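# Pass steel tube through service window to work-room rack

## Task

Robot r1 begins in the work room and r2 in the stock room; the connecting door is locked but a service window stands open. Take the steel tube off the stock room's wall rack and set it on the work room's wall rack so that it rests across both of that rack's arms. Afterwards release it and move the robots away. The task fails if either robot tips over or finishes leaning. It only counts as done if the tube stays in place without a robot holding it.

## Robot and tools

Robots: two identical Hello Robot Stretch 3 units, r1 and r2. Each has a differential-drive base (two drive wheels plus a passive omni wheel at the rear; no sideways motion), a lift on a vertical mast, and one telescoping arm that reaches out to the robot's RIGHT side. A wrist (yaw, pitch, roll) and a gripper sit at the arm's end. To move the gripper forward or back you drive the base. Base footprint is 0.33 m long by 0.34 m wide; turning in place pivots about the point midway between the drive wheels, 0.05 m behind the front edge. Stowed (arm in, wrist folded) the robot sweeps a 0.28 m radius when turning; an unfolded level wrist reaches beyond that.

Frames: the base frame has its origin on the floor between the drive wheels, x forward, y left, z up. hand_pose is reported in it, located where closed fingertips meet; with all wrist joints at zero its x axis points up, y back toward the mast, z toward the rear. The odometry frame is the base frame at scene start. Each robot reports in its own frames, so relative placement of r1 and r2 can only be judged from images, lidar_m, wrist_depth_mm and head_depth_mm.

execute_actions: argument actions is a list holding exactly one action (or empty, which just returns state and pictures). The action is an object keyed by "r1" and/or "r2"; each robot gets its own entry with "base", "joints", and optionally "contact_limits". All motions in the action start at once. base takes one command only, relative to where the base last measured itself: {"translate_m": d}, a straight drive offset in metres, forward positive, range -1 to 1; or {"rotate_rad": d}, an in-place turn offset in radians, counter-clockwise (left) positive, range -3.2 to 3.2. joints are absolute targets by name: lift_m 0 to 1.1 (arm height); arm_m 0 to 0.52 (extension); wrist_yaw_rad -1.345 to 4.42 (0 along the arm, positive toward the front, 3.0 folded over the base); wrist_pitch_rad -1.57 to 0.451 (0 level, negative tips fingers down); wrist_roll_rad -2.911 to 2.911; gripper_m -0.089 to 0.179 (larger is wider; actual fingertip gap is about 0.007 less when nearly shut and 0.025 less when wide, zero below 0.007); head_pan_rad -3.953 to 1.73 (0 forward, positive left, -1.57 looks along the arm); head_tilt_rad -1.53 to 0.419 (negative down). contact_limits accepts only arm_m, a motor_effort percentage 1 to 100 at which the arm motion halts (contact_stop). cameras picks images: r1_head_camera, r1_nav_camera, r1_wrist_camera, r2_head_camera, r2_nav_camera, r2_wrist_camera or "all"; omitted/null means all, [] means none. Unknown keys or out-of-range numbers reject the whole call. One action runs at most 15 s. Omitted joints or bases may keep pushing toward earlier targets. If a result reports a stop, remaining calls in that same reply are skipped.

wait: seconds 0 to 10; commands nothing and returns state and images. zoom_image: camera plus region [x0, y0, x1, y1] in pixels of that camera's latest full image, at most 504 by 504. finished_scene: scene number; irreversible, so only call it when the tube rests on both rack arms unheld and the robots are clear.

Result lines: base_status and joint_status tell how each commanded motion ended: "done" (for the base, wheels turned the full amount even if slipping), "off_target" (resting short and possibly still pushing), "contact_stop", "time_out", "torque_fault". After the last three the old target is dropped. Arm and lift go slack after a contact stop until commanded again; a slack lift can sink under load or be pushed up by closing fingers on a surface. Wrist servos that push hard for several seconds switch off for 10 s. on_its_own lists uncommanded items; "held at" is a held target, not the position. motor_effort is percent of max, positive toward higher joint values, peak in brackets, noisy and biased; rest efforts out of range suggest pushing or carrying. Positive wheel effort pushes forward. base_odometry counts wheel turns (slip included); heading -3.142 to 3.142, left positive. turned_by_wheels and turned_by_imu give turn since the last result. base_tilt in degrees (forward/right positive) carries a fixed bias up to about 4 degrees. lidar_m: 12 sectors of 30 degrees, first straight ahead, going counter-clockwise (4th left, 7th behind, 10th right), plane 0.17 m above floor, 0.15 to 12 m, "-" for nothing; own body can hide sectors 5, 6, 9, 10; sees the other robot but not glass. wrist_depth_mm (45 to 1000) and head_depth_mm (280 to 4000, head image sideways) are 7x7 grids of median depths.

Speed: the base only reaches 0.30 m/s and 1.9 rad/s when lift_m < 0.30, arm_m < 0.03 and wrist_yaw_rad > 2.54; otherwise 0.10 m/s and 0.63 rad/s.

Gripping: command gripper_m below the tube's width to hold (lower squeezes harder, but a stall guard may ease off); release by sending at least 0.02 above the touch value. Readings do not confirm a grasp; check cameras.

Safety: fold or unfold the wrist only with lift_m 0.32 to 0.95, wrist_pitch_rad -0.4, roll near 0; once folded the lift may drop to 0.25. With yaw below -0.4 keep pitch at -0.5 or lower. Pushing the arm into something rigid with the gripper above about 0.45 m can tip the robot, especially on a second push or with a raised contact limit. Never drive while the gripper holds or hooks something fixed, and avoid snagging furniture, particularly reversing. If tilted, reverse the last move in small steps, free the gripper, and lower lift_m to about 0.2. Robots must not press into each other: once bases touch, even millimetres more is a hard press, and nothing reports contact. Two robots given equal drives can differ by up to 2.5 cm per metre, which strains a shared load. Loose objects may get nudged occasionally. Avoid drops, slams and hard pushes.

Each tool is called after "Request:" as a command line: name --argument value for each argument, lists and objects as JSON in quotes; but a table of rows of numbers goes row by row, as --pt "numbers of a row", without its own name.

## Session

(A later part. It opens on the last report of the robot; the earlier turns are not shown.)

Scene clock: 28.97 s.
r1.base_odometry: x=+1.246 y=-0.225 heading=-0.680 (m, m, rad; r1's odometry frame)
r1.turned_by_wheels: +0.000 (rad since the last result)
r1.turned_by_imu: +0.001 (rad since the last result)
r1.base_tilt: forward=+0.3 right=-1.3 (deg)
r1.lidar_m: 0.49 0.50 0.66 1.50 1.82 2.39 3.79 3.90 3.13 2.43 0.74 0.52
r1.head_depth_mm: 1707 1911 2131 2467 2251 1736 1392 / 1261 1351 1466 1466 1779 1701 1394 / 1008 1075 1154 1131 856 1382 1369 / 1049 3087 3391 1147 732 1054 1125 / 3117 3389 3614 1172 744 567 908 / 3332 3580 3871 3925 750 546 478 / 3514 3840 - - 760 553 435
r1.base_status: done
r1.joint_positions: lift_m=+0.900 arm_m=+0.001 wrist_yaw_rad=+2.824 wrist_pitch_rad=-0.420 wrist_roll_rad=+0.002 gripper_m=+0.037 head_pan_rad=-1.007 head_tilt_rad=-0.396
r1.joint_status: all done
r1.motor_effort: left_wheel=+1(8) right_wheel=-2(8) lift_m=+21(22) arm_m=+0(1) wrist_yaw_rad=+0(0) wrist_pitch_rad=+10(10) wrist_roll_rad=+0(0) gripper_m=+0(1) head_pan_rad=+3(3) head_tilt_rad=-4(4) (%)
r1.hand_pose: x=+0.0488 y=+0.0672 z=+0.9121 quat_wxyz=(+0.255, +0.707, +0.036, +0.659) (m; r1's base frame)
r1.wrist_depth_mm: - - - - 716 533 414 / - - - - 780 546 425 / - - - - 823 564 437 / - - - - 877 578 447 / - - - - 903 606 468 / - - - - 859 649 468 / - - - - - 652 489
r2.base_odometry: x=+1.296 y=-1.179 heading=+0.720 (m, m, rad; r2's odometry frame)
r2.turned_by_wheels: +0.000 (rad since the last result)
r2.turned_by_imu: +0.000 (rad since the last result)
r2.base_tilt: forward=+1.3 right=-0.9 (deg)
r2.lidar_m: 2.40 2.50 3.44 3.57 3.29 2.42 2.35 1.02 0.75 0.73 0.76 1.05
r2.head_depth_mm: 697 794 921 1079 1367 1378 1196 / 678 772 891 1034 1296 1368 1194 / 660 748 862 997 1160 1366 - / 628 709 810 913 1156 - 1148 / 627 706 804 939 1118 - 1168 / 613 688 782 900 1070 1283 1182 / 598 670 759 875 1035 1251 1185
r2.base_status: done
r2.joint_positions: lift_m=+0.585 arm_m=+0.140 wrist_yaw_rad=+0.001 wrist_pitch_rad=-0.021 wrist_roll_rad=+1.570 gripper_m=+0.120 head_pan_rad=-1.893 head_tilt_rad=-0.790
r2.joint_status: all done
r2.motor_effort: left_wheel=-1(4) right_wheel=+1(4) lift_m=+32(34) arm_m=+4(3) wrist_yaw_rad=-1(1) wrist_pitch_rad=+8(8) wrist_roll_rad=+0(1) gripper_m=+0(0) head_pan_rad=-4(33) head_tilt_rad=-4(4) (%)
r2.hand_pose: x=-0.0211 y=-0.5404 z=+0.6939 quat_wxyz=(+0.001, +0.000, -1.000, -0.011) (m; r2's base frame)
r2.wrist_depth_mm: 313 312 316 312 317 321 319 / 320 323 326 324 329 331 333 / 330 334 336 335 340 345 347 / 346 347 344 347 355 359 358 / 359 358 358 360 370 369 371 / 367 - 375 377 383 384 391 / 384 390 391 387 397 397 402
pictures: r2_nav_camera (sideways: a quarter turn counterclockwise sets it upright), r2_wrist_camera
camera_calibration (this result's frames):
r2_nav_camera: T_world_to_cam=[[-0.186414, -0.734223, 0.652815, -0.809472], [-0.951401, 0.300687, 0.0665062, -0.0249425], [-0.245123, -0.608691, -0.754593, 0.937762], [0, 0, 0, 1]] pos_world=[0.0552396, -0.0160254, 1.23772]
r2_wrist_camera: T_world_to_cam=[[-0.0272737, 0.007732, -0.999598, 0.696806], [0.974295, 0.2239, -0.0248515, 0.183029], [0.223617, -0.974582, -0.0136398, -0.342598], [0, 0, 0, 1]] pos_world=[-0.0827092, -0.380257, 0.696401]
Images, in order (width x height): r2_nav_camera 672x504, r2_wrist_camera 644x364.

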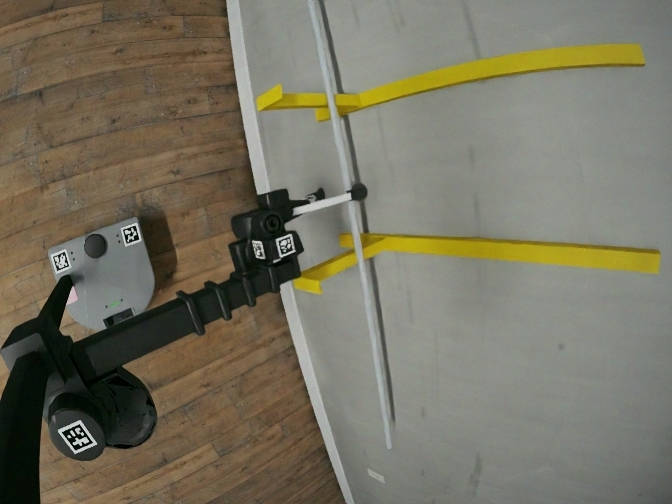

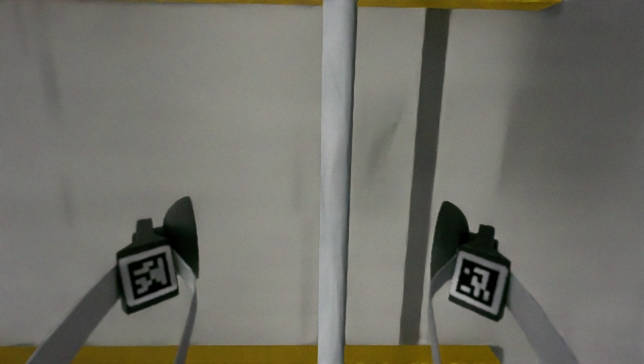

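Request:
execute_actions --actions '[{"r2":{"base":{"translate_m":-0.02},"joints":{"lift_m":0.572,"arm_m":0.215}},"r1":{"joints":{"wrist_yaw_rad":0,"gripper_m":0.14}}}]' --cameras '["r2_wrist_camera"]'

Request:
execute_actions --actions '[{"r2":{"joints":{"gripper_m":-0.04}},"r1":{"joints":{"wrist_pitch_rad":0,"wrist_roll_rad":1.57}}}]' --cameras '["r2_wrist_camera"]'

Request:
execute_actions --actions '[{"r2":{"joints":{"lift_m":0.66,"head_pan_rad":-1.6}}}]' --cameras '["r2_wrist_camera","r2_nav_camera","r1_nav_camera"]'

Scene clock: 32.80 s.
r1.base_odometry: x=+1.246 y=-0.225 heading=-0.680 (m, m, rad; r1's odometry frame)
r1.turned_by_wheels: +0.000 (rad since the last result)
r1.turned_by_imu: +0.001 (rad since the last result)
r1.base_tilt: forward=+0.3 right=-1.2 (deg)
r1.lidar_m: 0.49 0.50 0.66 1.51 1.82 2.39 3.80 3.90 3.12 2.43 0.74 0.52
r1.head_depth_mm: 1730 1907 2147 2435 2248 1755 1385 / 1253 1353 1460 1456 1760 1687 1402 / 1011 1074 1146 1131 857 1370 1354 / 1040 3113 3303 1145 732 1053 1130 / 3117 3385 3656 1167 740 566 910 / 3354 3660 - - 752 546 478 / 3579 3932 - - 757 552 434
r1.base_status: not commanded
r1.joint_positions: lift_m=+0.900 arm_m=+0.001 wrist_yaw_rad=+0.002 wrist_pitch_rad=-0.420 wrist_roll_rad=+0.002 gripper_m=+0.140 head_pan_rad=-1.007 head_tilt_rad=-0.396
r1.joint_status: all done
r1.motor_effort: left_wheel=+1(1) right_wheel=-2(2) lift_m=+21(21) arm_m=+1(0) wrist_yaw_rad=-2(3) wrist_pitch_rad=+10(10) wrist_roll_rad=+0(0) gripper_m=+1(83) head_pan_rad=+2(3) head_tilt_rad=-2(2) (%)
r1.hand_pose: x=-0.0210 y=-0.3698 z=+0.9121 quat_wxyz=(+0.691, +0.148, -0.692, -0.147) (m; r1's base frame)
r1.wrist_depth_mm: 730 - - - - - - / 515 936 - - - - - / 662 977 - - - - - / 663 - - - - - - / 657 937 - - - - - / 652 787 - - - - - / 655 - - - - - -
r2.base_odometry: x=+1.281 y=-1.193 heading=+0.720 (m, m, rad; r2's odometry frame)
r2.turned_by_wheels: +0.000 (rad since the last result)
r2.turned_by_imu: +0.000 (rad since the last result)
r2.base_tilt: forward=+1.4 right=-0.8 (deg)
r2.lidar_m: 2.42 2.52 3.45 3.57 3.26 2.42 2.33 1.02 0.75 0.73 0.76 1.05
r2.head_depth_mm: 697 795 924 1081 1362 1373 1188 / 678 771 890 1036 1295 1376 1192 / 659 748 862 995 1205 1369 - / 634 713 819 921 819 - 1191 / 618 700 797 931 1082 1286 1191 / 614 686 784 891 1053 1284 1182 / 597 670 757 874 1032 1253 1183
r2.base_status: done
r2.joint_positions: lift_m=+0.572 arm_m=+0.215 wrist_yaw_rad=+0.001 wrist_pitch_rad=-0.021 wrist_roll_rad=+1.570 gripper_m=+0.120 head_pan_rad=-1.893 head_tilt_rad=-0.790
r2.joint_status: all done
r2.motor_effort: left_wheel=+0(5) right_wheel=+1(2) lift_m=+25(27) arm_m=+3(3) wrist_yaw_rad=+0(0) wrist_pitch_rad=+8(8) wrist_roll_rad=+0(0) gripper_m=+1(0) head_pan_rad=-5(4) head_tilt_rad=-4(4) (%)
r2.hand_pose: x=-0.0212 y=-0.6154 z=+0.6813 quat_wxyz=(+0.001, +0.000, -1.000, -0.011) (m; r2's base frame)
r2.wrist_depth_mm: 242 244 247 106 249 249 251 / 251 252 255 109 254 259 262 / 260 260 263 114 267 269 270 / 269 272 272 118 278 279 278 / 281 278 284 123 289 287 292 / 289 - 297 129 299 299 303 / 298 303 308 306 311 313 316
pictures: r2_wrist_camera
camera_calibration (this result's frames):
r2_wrist_camera: T_world_to_cam=[[-0.0272621, 0.00772688, -0.999598, 0.684703], [0.974311, 0.223832, -0.0248422, 0.199477], [0.22355, -0.974597, -0.0136305, -0.415883], [0, 0, 0, 1]] pos_world=[-0.0827158, -0.455258, 0.683714]
Images, in order (width x height): r2_wrist_camera 644x364.

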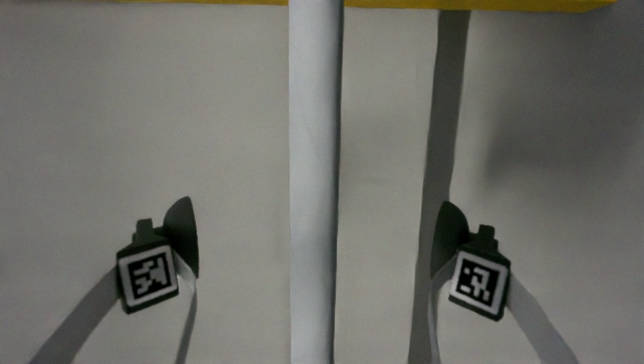

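Scene clock: 34.90 s.
r1.base_odometry: x=+1.246 y=-0.225 heading=-0.680 (m, m, rad; r1's odometry frame)
r1.turned_by_wheels: +0.000 (rad since the last result)
r1.turned_by_imu: +0.001 (rad since the last result)
r1.base_tilt: forward=+0.3 right=-1.3 (deg)
r1.lidar_m: 0.49 0.50 0.66 1.51 1.82 2.40 3.80 3.89 3.14 2.43 0.74 0.52
r1.head_depth_mm: 1721 1916 2133 2434 2216 1760 1378 / 1250 1342 1463 1450 1771 1687 1400 / 1014 1079 1158 1125 857 1377 1365 / 1042 3158 3349 1148 731 1050 1125 / 3075 3313 3644 1171 741 566 913 / 3295 3585 3829 - 748 546 478 / 3523 3830 - - 759 552 433
r1.base_status: not commanded
r1.joint_positions: lift_m=+0.900 arm_m=+0.001 wrist_yaw_rad=+0.002 wrist_pitch_rad=-0.025 wrist_roll_rad=+1.565 gripper_m=+0.140 head_pan_rad=-1.007 head_tilt_rad=-0.396
r1.joint_status: all done
r1.motor_effort: left_wheel=+1(1) right_wheel=-2(2) lift_m=+21(21) arm_m=+0(0) wrist_yaw_rad=-1(1) wrist_pitch_rad=+12(11) wrist_roll_rad=+2(6) gripper_m=+1(1) head_pan_rad=+3(3) head_tilt_rad=-2(3) (%)
r1.hand_pose: x=-0.0208 y=-0.4013 z=+1.0080 quat_wxyz=(+0.003, +0.001, -1.000, -0.013) (m; r1's base frame)
r1.wrist_depth_mm: - - - - - - - / - - - - - - - / - - - - - - - / - - - - - - - / - - - - - - - / - - - - - - - / - - - - - - -
r2.base_odometry: x=+1.281 y=-1.193 heading=+0.720 (m, m, rad; r2's odometry frame)
r2.turned_by_wheels: +0.000 (rad since the last result)
r2.turned_by_imu: +0.000 (rad since the last result)
r2.base_tilt: forward=+1.3 right=-0.9 (deg)
r2.lidar_m: 2.42 2.52 3.44 3.57 3.27 2.41 2.34 1.02 0.75 0.73 0.76 1.05
r2.head_depth_mm: 696 794 921 1079 1359 1375 1194 / 677 768 891 1039 1291 1371 1195 / 662 746 859 999 1208 1371 - / 634 715 821 918 829 - 1194 / 618 698 797 935 1084 1286 1188 / 612 686 783 899 1064 1283 1187 / 598 669 756 871 1032 1250 1180
r2.base_status: not commanded
r2.joint_positions: lift_m=+0.572 arm_m=+0.215 wrist_yaw_rad=+0.001 wrist_pitch_rad=-0.019 wrist_roll_rad=+1.570 gripper_m=-0.039 head_pan_rad=-1.893 head_tilt_rad=-0.791
r2.joint_status: all done
r2.motor_effort: left_wheel=-1(1) right_wheel=+1(1) lift_m=+25(25) arm_m=+2(3) wrist_yaw_rad=-1(0) wrist_pitch_rad=+7(8) wrist_roll_rad=+0(0) gripper_m=-18(91) head_pan_rad=-4(4) head_tilt_rad=-4(3) (%)
r2.hand_pose: x=-0.0212 y=-0.6156 z=+0.6818 quat_wxyz=(+0.001, +0.000, -1.000, -0.010) (m; r2's base frame)
r2.wrist_depth_mm: 244 244 247 115 248 249 251 / 252 254 254 119 257 257 261 / 259 261 266 123 268 268 269 / 269 272 274 128 276 278 279 / 282 281 282 130 286 290 288 / 291 293 293 140 300 300 302 / 301 302 306 306 310 314 317
pictures: r2_wrist_camera
camera_calibration (this result's frames):
r2_wrist_camera: T_world_to_cam=[[-0.0272597, 0.00574148, -0.999612, 0.683997], [0.97435, 0.223612, -0.0252864, 0.199738], [0.22338, -0.974661, -0.0116898, -0.417389], [0, 0, 0, 1]] pos_world=[-0.0827323, -0.455404, 0.683903]
Images, in order (width x height): r2_wrist_camera 644x364.

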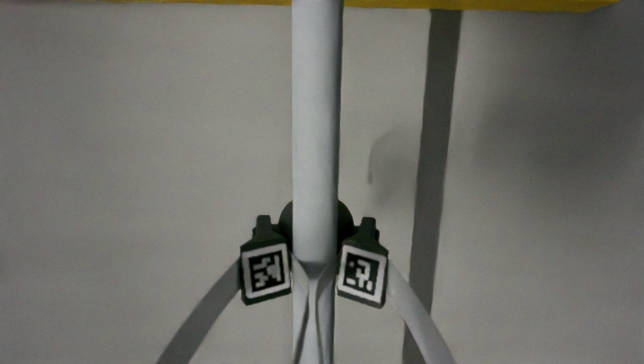

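Scene clock: 37.00 s.
r1.base_odometry: x=+1.246 y=-0.225 heading=-0.680 (m, m, rad; r1's odometry frame)
r1.turned_by_wheels: +0.000 (rad since the last result)
r1.turned_by_imu: +0.001 (rad since the last result)
r1.base_tilt: forward=+0.3 right=-1.3 (deg)
r1.lidar_m: 0.49 0.50 0.66 1.51 1.82 2.40 3.79 3.90 3.12 2.43 0.74 0.52
r1.head_depth_mm: 1709 1897 2118 2442 2255 1741 1388 / 1257 1354 1467 1458 1761 1694 1405 / 1006 1081 1155 1132 859 1369 1351 / 1049 3094 3328 1151 734 1052 1137 / 3111 3318 3655 1181 742 566 914 / 3335 3612 3979 3951 750 549 479 / 3598 3865 - - 761 550 434
r1.base_status: not commanded
r1.joint_positions: lift_m=+0.900 arm_m=+0.001 wrist_yaw_rad=+0.002 wrist_pitch_rad=-0.025 wrist_roll_rad=+1.565 gripper_m=+0.140 head_pan_rad=-1.007 head_tilt_rad=-0.396
r1.joint_status: not commanded
r1.motor_effort: left_wheel=+1(1) right_wheel=-2(2) lift_m=+21(21) arm_m=+0(1) wrist_yaw_rad=-1(2) wrist_pitch_rad=+12(12) wrist_roll_rad=+2(2) gripper_m=+1(0) head_pan_rad=+3(3) head_tilt_rad=-2(2) (%)
r1.hand_pose: x=-0.0208 y=-0.4013 z=+1.0080 quat_wxyz=(+0.003, +0.001, -1.000, -0.013) (m; r1's base frame)
r1.wrist_depth_mm: - - - - - - - / - - - - - - - / - - - - - - - / - - - - - - - / - - - - - - - / - - - - - - - / - - - - - - -
r2.base_odometry: x=+1.281 y=-1.193 heading=+0.720 (m, m, rad; r2's odometry frame)
r2.turned_by_wheels: +0.000 (rad since the last result)
r2.turned_by_imu: +0.000 (rad since the last result)
r2.base_tilt: forward=+1.4 right=-0.9 (deg)
r2.lidar_m: 2.42 2.53 3.46 3.56 3.27 2.42 2.34 1.01 0.75 0.73 0.76 1.05
r2.head_depth_mm: 598 688 790 922 1107 1306 1222 / 615 680 777 887 1008 - 1194 / 618 696 797 909 - 1328 1194 / 619 697 798 910 - 1313 1191 / 620 699 802 916 1129 1323 1189 / 621 700 802 902 1129 1323 1186 / 617 685 787 898 833 1320 1181
r2.base_status: not commanded
r2.joint_positions: lift_m=+0.660 arm_m=+0.215 wrist_yaw_rad=+0.000 wrist_pitch_rad=-0.079 wrist_roll_rad=+1.583 gripper_m=-0.039 head_pan_rad=-1.607 head_tilt_rad=-0.791
r2.joint_status: all done
r2.motor_effort: left_wheel=+0(2) right_wheel=+1(4) lift_m=+36(39) arm_m=+2(2) wrist_yaw_rad=+0(3) wrist_pitch_rad=+30(33) wrist_roll_rad=-7(12) gripper_m=-21(22) head_pan_rad=+4(32) head_tilt_rad=-2(3) (%)
r2.hand_pose: x=-0.0213 y=-0.6134 z=+0.7539 quat_wxyz=(-0.006, +0.000, -0.999, -0.040) (m; r2's base frame)
r2.wrist_depth_mm: 236 240 245 253 123 263 268 / 243 248 252 257 262 271 277 / 252 256 262 265 273 282 288 / 260 265 272 272 287 291 300 / 269 274 281 132 297 303 312 / 279 284 290 138 309 316 327 / 290 294 305 310 321 330 339
pictures: r1_nav_camera (sideways: a quarter turn counterclockwise sets it upright), r2_nav_camera (sideways: a quarter turn counterclockwise sets it upright), r2_wrist_camera
camera_calibration (this result's frames):
r1_nav_camera: T_world_to_cam=[[0.224816, -0.321679, 0.919772, -1.15326], [-0.820232, -0.572031, 0.000425075, 0.0535858], [0.526001, -0.754522, -0.392453, 0.466157], [0, 0, 0, 1]] pos_world=[0.0580251, 0.0113987, 1.24366]
r2_nav_camera: T_world_to_cam=[[0.028187, -0.757122, 0.652665, -0.810586], [-0.997582, 0.0201887, 0.066503, -0.0246567], [-0.0635273, -0.652961, -0.754722, 0.936823], [0, 0, 0, 1]] pos_world=[0.0577648, -0.00150561, 1.23772]
r2_wrist_camera: T_world_to_cam=[[-0.0142537, 0.0662601, -0.997701, 0.792008], [0.974776, 0.223186, 0.00089624, 0.181206], [0.222732, -0.972521, -0.06777, -0.370765], [0, 0, 0, 1]] pos_world=[-0.0827651, -0.453498, 0.764897]
Images, in order (width x height): r1_nav_camera 672x504, r2_nav_camera 672x504, r2_wrist_camera 644x364.

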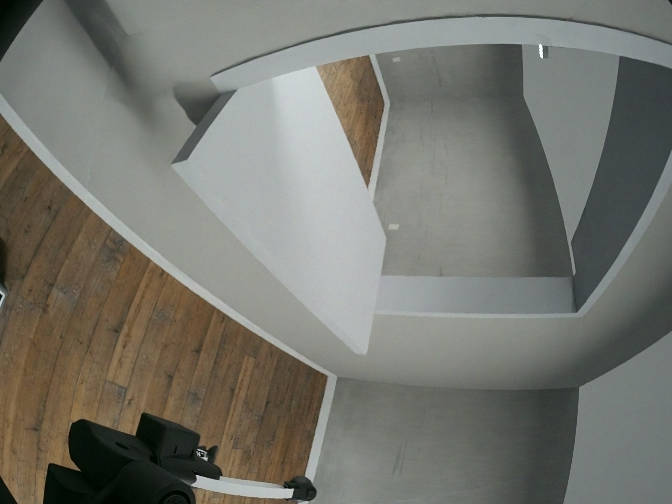

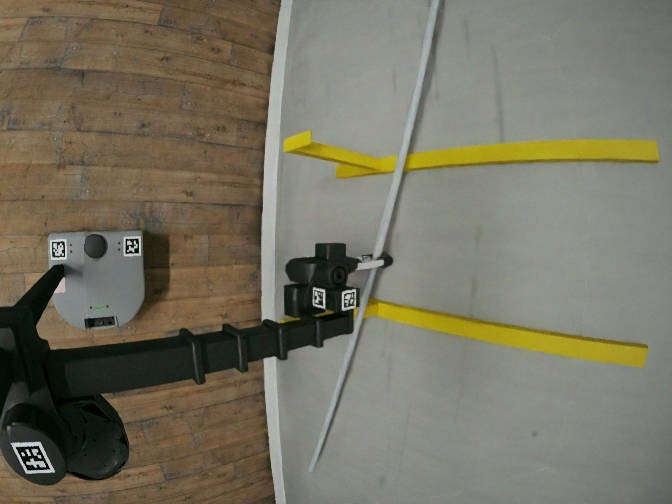

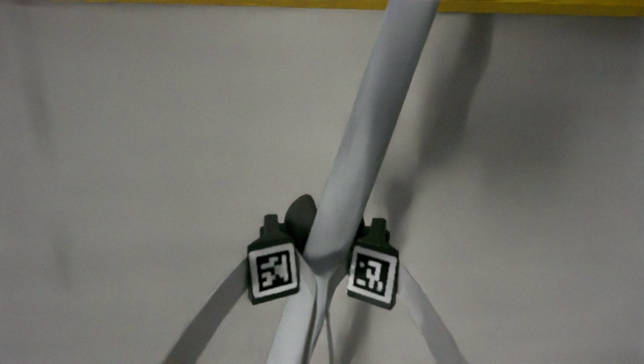

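Rear heavy; regrip further back, centred on the pads.

Request:
execute_actions --actions '[{"r2":{"joints":{"lift_m":0.575}}}]' --cameras '[]'

Request:
execute_actions --actions '[{"r2":{"joints":{"gripper_m":0.07}}}]' --cameras '[]'

Request:
execute_actions --actions '[{"r2":{"base":{"translate_m":-0.04},"joints":{"arm_m":0.197}}}]' --cameras '[]'

Request:
execute_actions --actions '[{"r2":{"joints":{"gripper_m":-0.07}}}]' --cameras '[]'

Request:
execute_actions --actions '[{"r2":{"joints":{"lift_m":0.64}}}]' --cameras '["r2_wrist_camera","r2_nav_camera"]'

Scene clock: 38.83 s.
r1.base_odometry: x=+1.246 y=-0.225 heading=-0.680 (m, m, rad; r1's odometry frame)
r1.turned_by_wheels: +0.000 (rad since the last result)
r1.turned_by_imu: +0.000 (rad since the last result)
r1.base_tilt: forward=+0.4 right=-1.2 (deg)
r1.lidar_m: 0.49 0.50 0.66 1.51 1.82 2.41 3.79 3.89 3.11 2.42 0.74 0.52
r1.head_depth_mm: 1706 1905 2142 2432 2247 1744 1390 / 1254 1349 1469 1461 1755 1694 1384 / 1007 1074 1144 1128 856 1384 1366 / 1042 3117 3354 1149 732 1052 1129 / 3107 3339 3641 1168 741 567 912 / 3319 3519 3882 - 751 547 478 / 3545 3939 - - 760 553 434
r1.base_status: not commanded
r1.joint_positions: lift_m=+0.900 arm_m=+0.001 wrist_yaw_rad=+0.002 wrist_pitch_rad=-0.025 wrist_roll_rad=+1.565 gripper_m=+0.140 head_pan_rad=-1.007 head_tilt_rad=-0.396
r1.joint_status: not commanded
r1.motor_effort: left_wheel=+1(1) right_wheel=-2(2) lift_m=+21(21) arm_m=+1(0) wrist_yaw_rad=-1(2) wrist_pitch_rad=+12(12) wrist_roll_rad=+2(2) gripper_m=+0(0) head_pan_rad=+3(3) head_tilt_rad=-2(2) (%)
r1.hand_pose: x=-0.0208 y=-0.4013 z=+1.0080 quat_wxyz=(+0.003, +0.001, -1.000, -0.013) (m; r1's base frame)
r1.wrist_depth_mm: - - - - - - - / - - - - - - - / - - - - - - - / - - - - - - - / - - - - - - - / - - - - - - - / - - - - - - -
r2.base_odometry: x=+1.281 y=-1.193 heading=+0.720 (m, m, rad; r2's odometry frame)
r2.turned_by_wheels: +0.000 (rad since the last result)
r2.turned_by_imu: +0.000 (rad since the last result)
r2.base_tilt: forward=+1.4 right=-0.9 (deg)
r2.lidar_m: 2.42 2.52 3.47 3.56 3.25 2.41 2.34 1.02 0.75 0.73 0.76 1.05
r2.head_depth_mm: 599 688 792 925 1108 1314 1193 / 615 681 778 897 815 704 - / 617 697 796 931 1091 - 1190 / 618 698 801 931 1090 1315 1189 / 620 701 801 939 1131 1326 1189 / 622 700 802 918 1135 1324 1185 / 617 687 789 922 803 1322 1181
r2.base_status: not commanded
r2.joint_positions: lift_m=+0.575 arm_m=+0.215 wrist_yaw_rad=+0.000 wrist_pitch_rad=-0.026 wrist_roll_rad=+1.573 gripper_m=-0.039 head_pan_rad=-1.607 head_tilt_rad=-0.791
r2.joint_status: all done
r2.motor_effort: left_wheel=-1(2) right_wheel=+1(2) lift_m=+26(32) arm_m=+1(2) wrist_yaw_rad=+0(1) wrist_pitch_rad=+10(30) wrist_roll_rad=-1(9) gripper_m=-18(22) head_pan_rad=+5(4) head_tilt_rad=-5(4) (%)
r2.hand_pose: x=-0.0213 y=-0.6154 z=+0.6830 quat_wxyz=(-0.001, +0.000, -1.000, -0.013) (m; r2's base frame)
r2.wrist_depth_mm: 244 243 247 122 249 252 254 / 251 252 253 125 257 259 262 / 258 262 264 130 266 270 272 / 269 268 272 271 278 280 284 / 279 279 283 131 286 290 294 / 290 292 294 139 301 302 305 / 302 302 306 308 314 315 318
pictures: none
No camera images: the call's "cameras" was empty. Leave "cameras" out to get every camera's image.

Scene clock: 40.43 s.
r1.base_odometry: x=+1.246 y=-0.225 heading=-0.680 (m, m, rad; r1's odometry frame)
r1.turned_by_wheels: +0.000 (rad since the last result)
r1.turned_by_imu: +0.000 (rad since the last result)
r1.base_tilt: forward=+0.2 right=-1.2 (deg)
r1.lidar_m: 0.49 0.50 0.66 1.50 1.81 2.39 3.80 3.89 3.13 2.43 0.74 0.52
r1.head_depth_mm: 1708 1895 2124 2447 2260 1740 1382 / 1248 1347 1465 1461 1755 1689 1400 / 1008 1070 1154 1132 856 1376 1361 / 1047 3106 3325 1149 735 1054 1132 / 3125 3338 3630 1163 741 568 918 / 3331 3585 3870 3953 750 546 478 / 3563 3890 - - 759 551 433
r1.base_status: not commanded
r1.joint_positions: lift_m=+0.900 arm_m=+0.001 wrist_yaw_rad=+0.002 wrist_pitch_rad=-0.025 wrist_roll_rad=+1.565 gripper_m=+0.140 head_pan_rad=-1.007 head_tilt_rad=-0.396
r1.joint_status: not commanded
r1.motor_effort: left_wheel=+1(1) right_wheel=-2(2) lift_m=+21(21) arm_m=+0(0) wrist_yaw_rad=-2(1) wrist_pitch_rad=+12(12) wrist_roll_rad=+2(2) gripper_m=+1(0) head_pan_rad=+2(3) head_tilt_rad=-1(2) (%)
r1.hand_pose: x=-0.0208 y=-0.4013 z=+1.0080 quat_wxyz=(+0.003, +0.001, -1.000, -0.013) (m; r1's base frame)
r1.wrist_depth_mm: - - - - - - - / - - - - - - - / - - - - - - - / - - - - - - - / - - - - - - - / - - - - - - - / - - - - - - -
r2.base_odometry: x=+1.281 y=-1.193 heading=+0.720 (m, m, rad; r2's odometry frame)
r2.turned_by_wheels: +0.000 (rad since the last result)
r2.turned_by_imu: +0.000 (rad since the last result)
r2.base_tilt: forward=+1.4 right=-0.9 (deg)
r2.lidar_m: 2.42 2.53 3.46 3.57 3.25 2.42 2.34 1.02 0.75 0.73 0.76 1.05
r2.head_depth_mm: 598 689 792 922 1109 1316 1192 / 615 682 775 899 812 705 - / 616 695 797 929 1087 - 1192 / 618 698 798 923 1089 1311 1195 / 620 698 802 937 1127 1320 1184 / 622 700 803 917 1131 1324 1187 / 616 686 789 919 804 1322 1189
r2.base_status: not commanded
r2.joint_positions: lift_m=+0.575 arm_m=+0.215 wrist_yaw_rad=+0.000 wrist_pitch_rad=-0.022 wrist_roll_rad=+1.573 gripper_m=+0.070 head_pan_rad=-1.607 head_tilt_rad=-0.791
r2.joint_status: all done
r2.motor_effort: left_wheel=-1(1) right_wheel=+1(0) lift_m=+26(26) arm_m=+2(2) wrist_yaw_rad=+0(1) wrist_pitch_rad=+9(10) wrist_roll_rad=-2(2) gripper_m=+1(81) head_pan_rad=+4(4) head_tilt_rad=-3(4) (%)
r2.hand_pose: x=-0.0213 y=-0.6155 z=+0.6838 quat_wxyz=(-0.001, +0.000, -1.000, -0.012) (m; r2's base frame)
r2.wrist_depth_mm: 245 245 245 242 249 252 252 / 251 253 253 253 256 259 260 / 260 262 263 260 271 270 272 / 267 270 274 272 276 278 281 / 279 280 280 280 284 289 290 / 290 291 295 292 302 301 304 / 300 305 309 307 312 312 317
pictures: none
No camera images: the call's "cameras" was empty. Leave "cameras" out to get every camera's image.

Scene clock: 42.17 s.
r1.base_odometry: x=+1.246 y=-0.225 heading=-0.680 (m, m, rad; r1's odometry frame)
r1.turned_by_wheels: +0.000 (rad since the last result)
r1.turned_by_imu: +0.000 (rad since the last result)
r1.base_tilt: forward=+0.3 right=-1.2 (deg)
r1.lidar_m: 0.49 0.50 0.66 1.51 1.82 2.40 3.78 3.87 3.13 2.43 0.74 0.52
r1.head_depth_mm: 1736 1914 2131 2436 2237 1750 1386 / 1251 1353 1457 1455 1763 1681 1390 / 1010 1080 1155 1131 854 1380 1359 / 1046 3094 3387 1150 732 1053 1132 / 3107 3270 3633 1168 744 567 912 / 3331 3534 3865 3913 750 547 478 / 3520 3856 - - 760 553 434
r1.base_status: not commanded
r1.joint_positions: lift_m=+0.900 arm_m=+0.001 wrist_yaw_rad=+0.002 wrist_pitch_rad=-0.025 wrist_roll_rad=+1.565 gripper_m=+0.140 head_pan_rad=-1.007 head_tilt_rad=-0.396
r1.joint_status: not commanded
r1.motor_effort: left_wheel=+1(1) right_wheel=-1(2) lift_m=+21(21) arm_m=+0(0) wrist_yaw_rad=-2(2) wrist_pitch_rad=+12(12) wrist_roll_rad=+2(2) gripper_m=+1(1) head_pan_rad=+3(3) head_tilt_rad=-2(2) (%)
r1.hand_pose: x=-0.0208 y=-0.4013 z=+1.0080 quat_wxyz=(+0.003, +0.001, -1.000, -0.013) (m; r1's base frame)
r1.wrist_depth_mm: - - - - - - - / - - - - - - - / - - - - - - - / - - - - - - - / - - - - - - - / - - - - - - - / - - - - - - -
r2.base_odometry: x=+1.251 y=-1.219 heading=+0.720 (m, m, rad; r2's odometry frame)
r2.turned_by_wheels: +0.000 (rad since the last result)
r2.turned_by_imu: +0.000 (rad since the last result)
r2.base_tilt: forward=+1.4 right=-0.9 (deg)
r2.lidar_m: 2.46 2.57 3.52 3.57 3.20 2.37 2.29 1.02 0.75 0.73 0.76 1.05
r2.head_depth_mm: 614 692 792 922 1110 1317 1193 / 598 678 777 926 1081 1313 - / 616 696 793 904 1087 - 1193 / 619 698 799 936 1088 1311 1190 / 620 699 799 936 1122 1319 1185 / 621 702 802 937 1133 1324 1187 / 622 702 787 900 1103 1323 1186
r2.base_status: done
r2.joint_positions: lift_m=+0.575 arm_m=+0.197 wrist_yaw_rad=+0.000 wrist_pitch_rad=-0.022 wrist_roll_rad=+1.573 gripper_m=+0.070 head_pan_rad=-1.607 head_tilt_rad=-0.791
r2.joint_status: all done
r2.motor_effort: left_wheel=-1(5) right_wheel=+1(2) lift_m=+26(26) arm_m=-2(1) wrist_yaw_rad=+0(0) wrist_pitch_rad=+9(9) wrist_roll_rad=-2(2) gripper_m=+0(0) head_pan_rad=+4(5) head_tilt_rad=-3(5) (%)
r2.hand_pose: x=-0.0213 y=-0.5978 z=+0.6838 quat_wxyz=(-0.001, +0.000, -1.000, -0.011) (m; r2's base frame)
r2.wrist_depth_mm: 232 233 234 134 162 240 266 / 268 269 273 241 276 275 276 / 275 278 278 278 283 283 286 / 286 286 290 289 295 296 296 / 296 296 301 299 305 311 311 / 309 309 316 308 319 320 322 / 323 324 328 326 333 333 337
pictures: none
No camera images: the call's "cameras" was empty. Leave "cameras" out to get every camera's image.

Scene clock: 44.07 s.
r1.base_odometry: x=+1.246 y=-0.225 heading=-0.680 (m, m, rad; r1's odometry frame)
r1.turned_by_wheels: +0.000 (rad since the last result)
r1.turned_by_imu: +0.001 (rad since the last result)
r1.base_tilt: forward=+0.3 right=-1.1 (deg)
r1.lidar_m: 0.49 0.50 0.66 1.50 1.82 2.41 3.79 3.88 3.13 2.44 0.74 0.52
r1.head_depth_mm: 1715 1914 2135 2407 2251 1752 1390 / 1253 1348 1460 1469 1759 1703 1391 / 1010 1074 1149 1128 858 1355 1362 / 1048 3082 3303 1146 732 1059 1128 / 3138 3311 3600 1174 741 567 910 / 3325 3636 3931 3998 752 547 478 / 3520 - - - 758 552 434
r1.base_status: not commanded
r1.joint_positions: lift_m=+0.900 arm_m=+0.001 wrist_yaw_rad=+0.002 wrist_pitch_rad=-0.025 wrist_roll_rad=+1.565 gripper_m=+0.140 head_pan_rad=-1.007 head_tilt_rad=-0.396
r1.joint_status: not commanded
r1.motor_effort: left_wheel=+1(2) right_wheel=-2(2) lift_m=+21(21) arm_m=+1(0) wrist_yaw_rad=-1(1) wrist_pitch_rad=+12(12) wrist_roll_rad=+2(2) gripper_m=+1(0) head_pan_rad=+2(2) head_tilt_rad=-2(2) (%)
r1.hand_pose: x=-0.0208 y=-0.4013 z=+1.0080 quat_wxyz=(+0.003, +0.001, -1.000, -0.013) (m; r1's base frame)
r1.wrist_depth_mm: - - - - - - - / - - - - - - - / - - - - - - - / - - - - - - - / - - - - - - - / - - - - - - - / - - - - - - -
r2.base_odometry: x=+1.251 y=-1.219 heading=+0.720 (m, m, rad; r2's odometry frame)
r2.turned_by_wheels: +0.000 (rad since the last result)
r2.turned_by_imu: +0.000 (rad since the last result)
r2.base_tilt: forward=+1.3 right=-0.8 (deg)
r2.lidar_m: 2.46 2.56 3.51 3.57 3.20 2.37 2.29 1.02 0.75 0.73 0.76 1.04
r2.head_depth_mm: 614 692 792 923 1108 1311 1194 / 598 676 776 928 1080 1308 - / 617 696 794 900 1088 - 1189 / 618 698 798 932 1091 1310 1192 / 619 698 800 937 1127 1319 1185 / 621 700 803 939 1132 1328 1188 / 623 701 787 897 1102 1319 1186
r2.base_status: not commanded
r2.joint_positions: lift_m=+0.575 arm_m=+0.197 wrist_yaw_rad=+0.000 wrist_pitch_rad=-0.024 wrist_roll_rad=+1.573 gripper_m=-0.069 head_pan_rad=-1.607 head_tilt_rad=-0.791
r2.joint_status: all done
r2.motor_effort: left_wheel=+0(1) right_wheel=+1(1) lift_m=+26(26) arm_m=-2(2) wrist_yaw_rad=+0(0) wrist_pitch_rad=+9(9) wrist_roll_rad=-2(2) gripper_m=-31(100) head_pan_rad=+4(4) head_tilt_rad=-4(4) (%)
r2.hand_pose: x=-0.0213 y=-0.5978 z=+0.6834 quat_wxyz=(-0.001, +0.000, -1.000, -0.012) (m; r2's base frame)
r2.wrist_depth_mm: 232 232 235 130 193 242 266 / 267 267 270 241 274 275 278 / 275 276 278 277 284 286 289 / 284 289 290 289 295 296 300 / 296 299 300 144 303 311 312 / 306 310 312 151 318 323 320 / 321 320 326 322 333 331 335
pictures: none
No camera images: the call's "cameras" was empty. Leave "cameras" out to get every camera's image.

Scene clock: 45.50 s.
r1.base_odometry: x=+1.246 y=-0.225 heading=-0.680 (m, m, rad; r1's odometry frame)
r1.turned_by_wheels: +0.000 (rad since the last result)
r1.turned_by_imu: +0.000 (rad since the last result)
r1.base_tilt: forward=+0.3 right=-1.3 (deg)
r1.lidar_m: 0.49 0.50 0.66 1.51 1.82 2.40 3.80 3.89 3.12 2.43 0.74 0.52
r1.head_depth_mm: 1721 1903 2126 2414 2234 1750 1389 / 1249 1355 1458 1461 1763 1693 1390 / 1008 1074 1148 1130 860 1379 1360 / 1048 3097 3365 1149 732 1051 1132 / 3110 3285 3656 1169 741 566 912 / 3383 3621 3922 3924 749 547 478 / 3598 3760 - - 761 551 434
r1.base_status: not commanded
r1.joint_positions: lift_m=+0.900 arm_m=+0.001 wrist_yaw_rad=+0.002 wrist_pitch_rad=-0.025 wrist_roll_rad=+1.565 gripper_m=+0.140 head_pan_rad=-1.007 head_tilt_rad=-0.396
r1.joint_status: not commanded
r1.motor_effort: left_wheel=+1(1) right_wheel=-2(2) lift_m=+21(21) arm_m=+0(0) wrist_yaw_rad=-1(1) wrist_pitch_rad=+12(12) wrist_roll_rad=+2(2) gripper_m=+1(1) head_pan_rad=+2(3) head_tilt_rad=-2(1) (%)
r1.hand_pose: x=-0.0208 y=-0.4013 z=+1.0080 quat_wxyz=(+0.003, +0.001, -1.000, -0.013) (m; r1's base frame)
r1.wrist_depth_mm: - - - - - - - / - - - - - - - / - - - - - - - / - - - - - - - / - - - - - - - / - - - - - - - / - - - - - - -
r2.base_odometry: x=+1.251 y=-1.219 heading=+0.720 (m, m, rad; r2's odometry frame)
r2.turned_by_wheels: +0.000 (rad since the last result)
r2.turned_by_imu: +0.000 (rad since the last result)
r2.base_tilt: forward=+1.3 right=-0.9 (deg)
r2.lidar_m: 2.46 2.57 3.53 3.56 3.21 2.37 2.29 1.01 0.75 0.73 0.76 1.05
r2.head_depth_mm: 612 692 790 899 1110 1313 1219 / 599 677 775 904 1082 - - / 618 695 795 889 1029 1306 1194 / 617 698 798 911 1059 1317 1191 / 619 698 799 914 1125 1323 1186 / 620 700 803 916 1129 1325 1186 / 623 702 790 882 1102 1325 1187
r2.base_status: not commanded
r2.joint_positions: lift_m=+0.640 arm_m=+0.197 wrist_yaw_rad=+0.000 wrist_pitch_rad=-0.085 wrist_roll_rad=+1.573 gripper_m=-0.062 head_pan_rad=-1.607 head_tilt_rad=-0.791
r2.joint_status: all done
r2.on_its_own: gripper_m is held at -0.064, not at your -0.070, by its stall guard, which is still easing
r2.motor_effort: left_wheel=-1(1) right_wheel=+1(1) lift_m=+39(41) arm_m=-2(2) wrist_yaw_rad=+0(0) wrist_pitch_rad=+32(34) wrist_roll_rad=-1(1) gripper_m=-32(33) head_pan_rad=+4(4) head_tilt_rad=-4(4) (%)
r2.hand_pose: x=-0.0213 y=-0.5954 z=+0.7323 quat_wxyz=(-0.001, +0.000, -0.999, -0.043) (m; r2's base frame)
r2.wrist_depth_mm: 226 229 236 235 189 136 261 / 257 262 270 244 280 288 296 / 265 271 275 281 291 300 309 / 275 281 289 289 302 311 323 / 285 290 295 144 316 324 334 / 294 302 309 150 328 338 350 / 306 317 323 327 341 350 362
pictures: r2_nav_camera (sideways: a quarter turn counterclockwise sets it upright), r2_wrist_camera
camera_calibration (this result's frames):
r2_nav_camera: T_world_to_cam=[[0.0282932, -0.757237, 0.652527, -0.810407], [-0.997585, 0.020031, 0.0665001, -0.0246528], [-0.0634271, -0.652833, -0.754842, 0.936978], [0, 0, 0, 1]] pos_world=[0.0577655, -0.00148637, 1.23772]
r2_wrist_camera: T_world_to_cam=[[-0.023977, 0.0721681, -0.997104, 0.772155], [0.974496, 0.224288, -0.00719992, 0.183729], [0.223119, -0.971847, -0.0757053, -0.348588], [0, 0, 0, 1]] pos_world=[-0.0827521, -0.435708, 0.744852]
Images, in order (width x height): r2_nav_camera 672x504, r2_wrist_camera 644x364.

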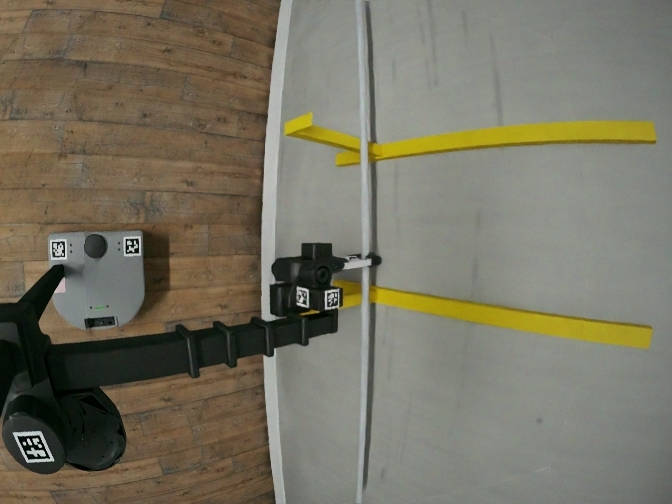

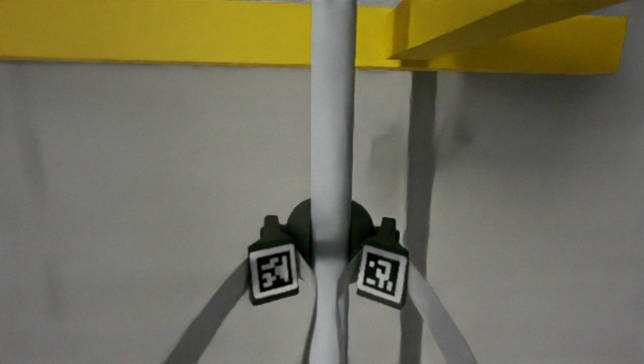

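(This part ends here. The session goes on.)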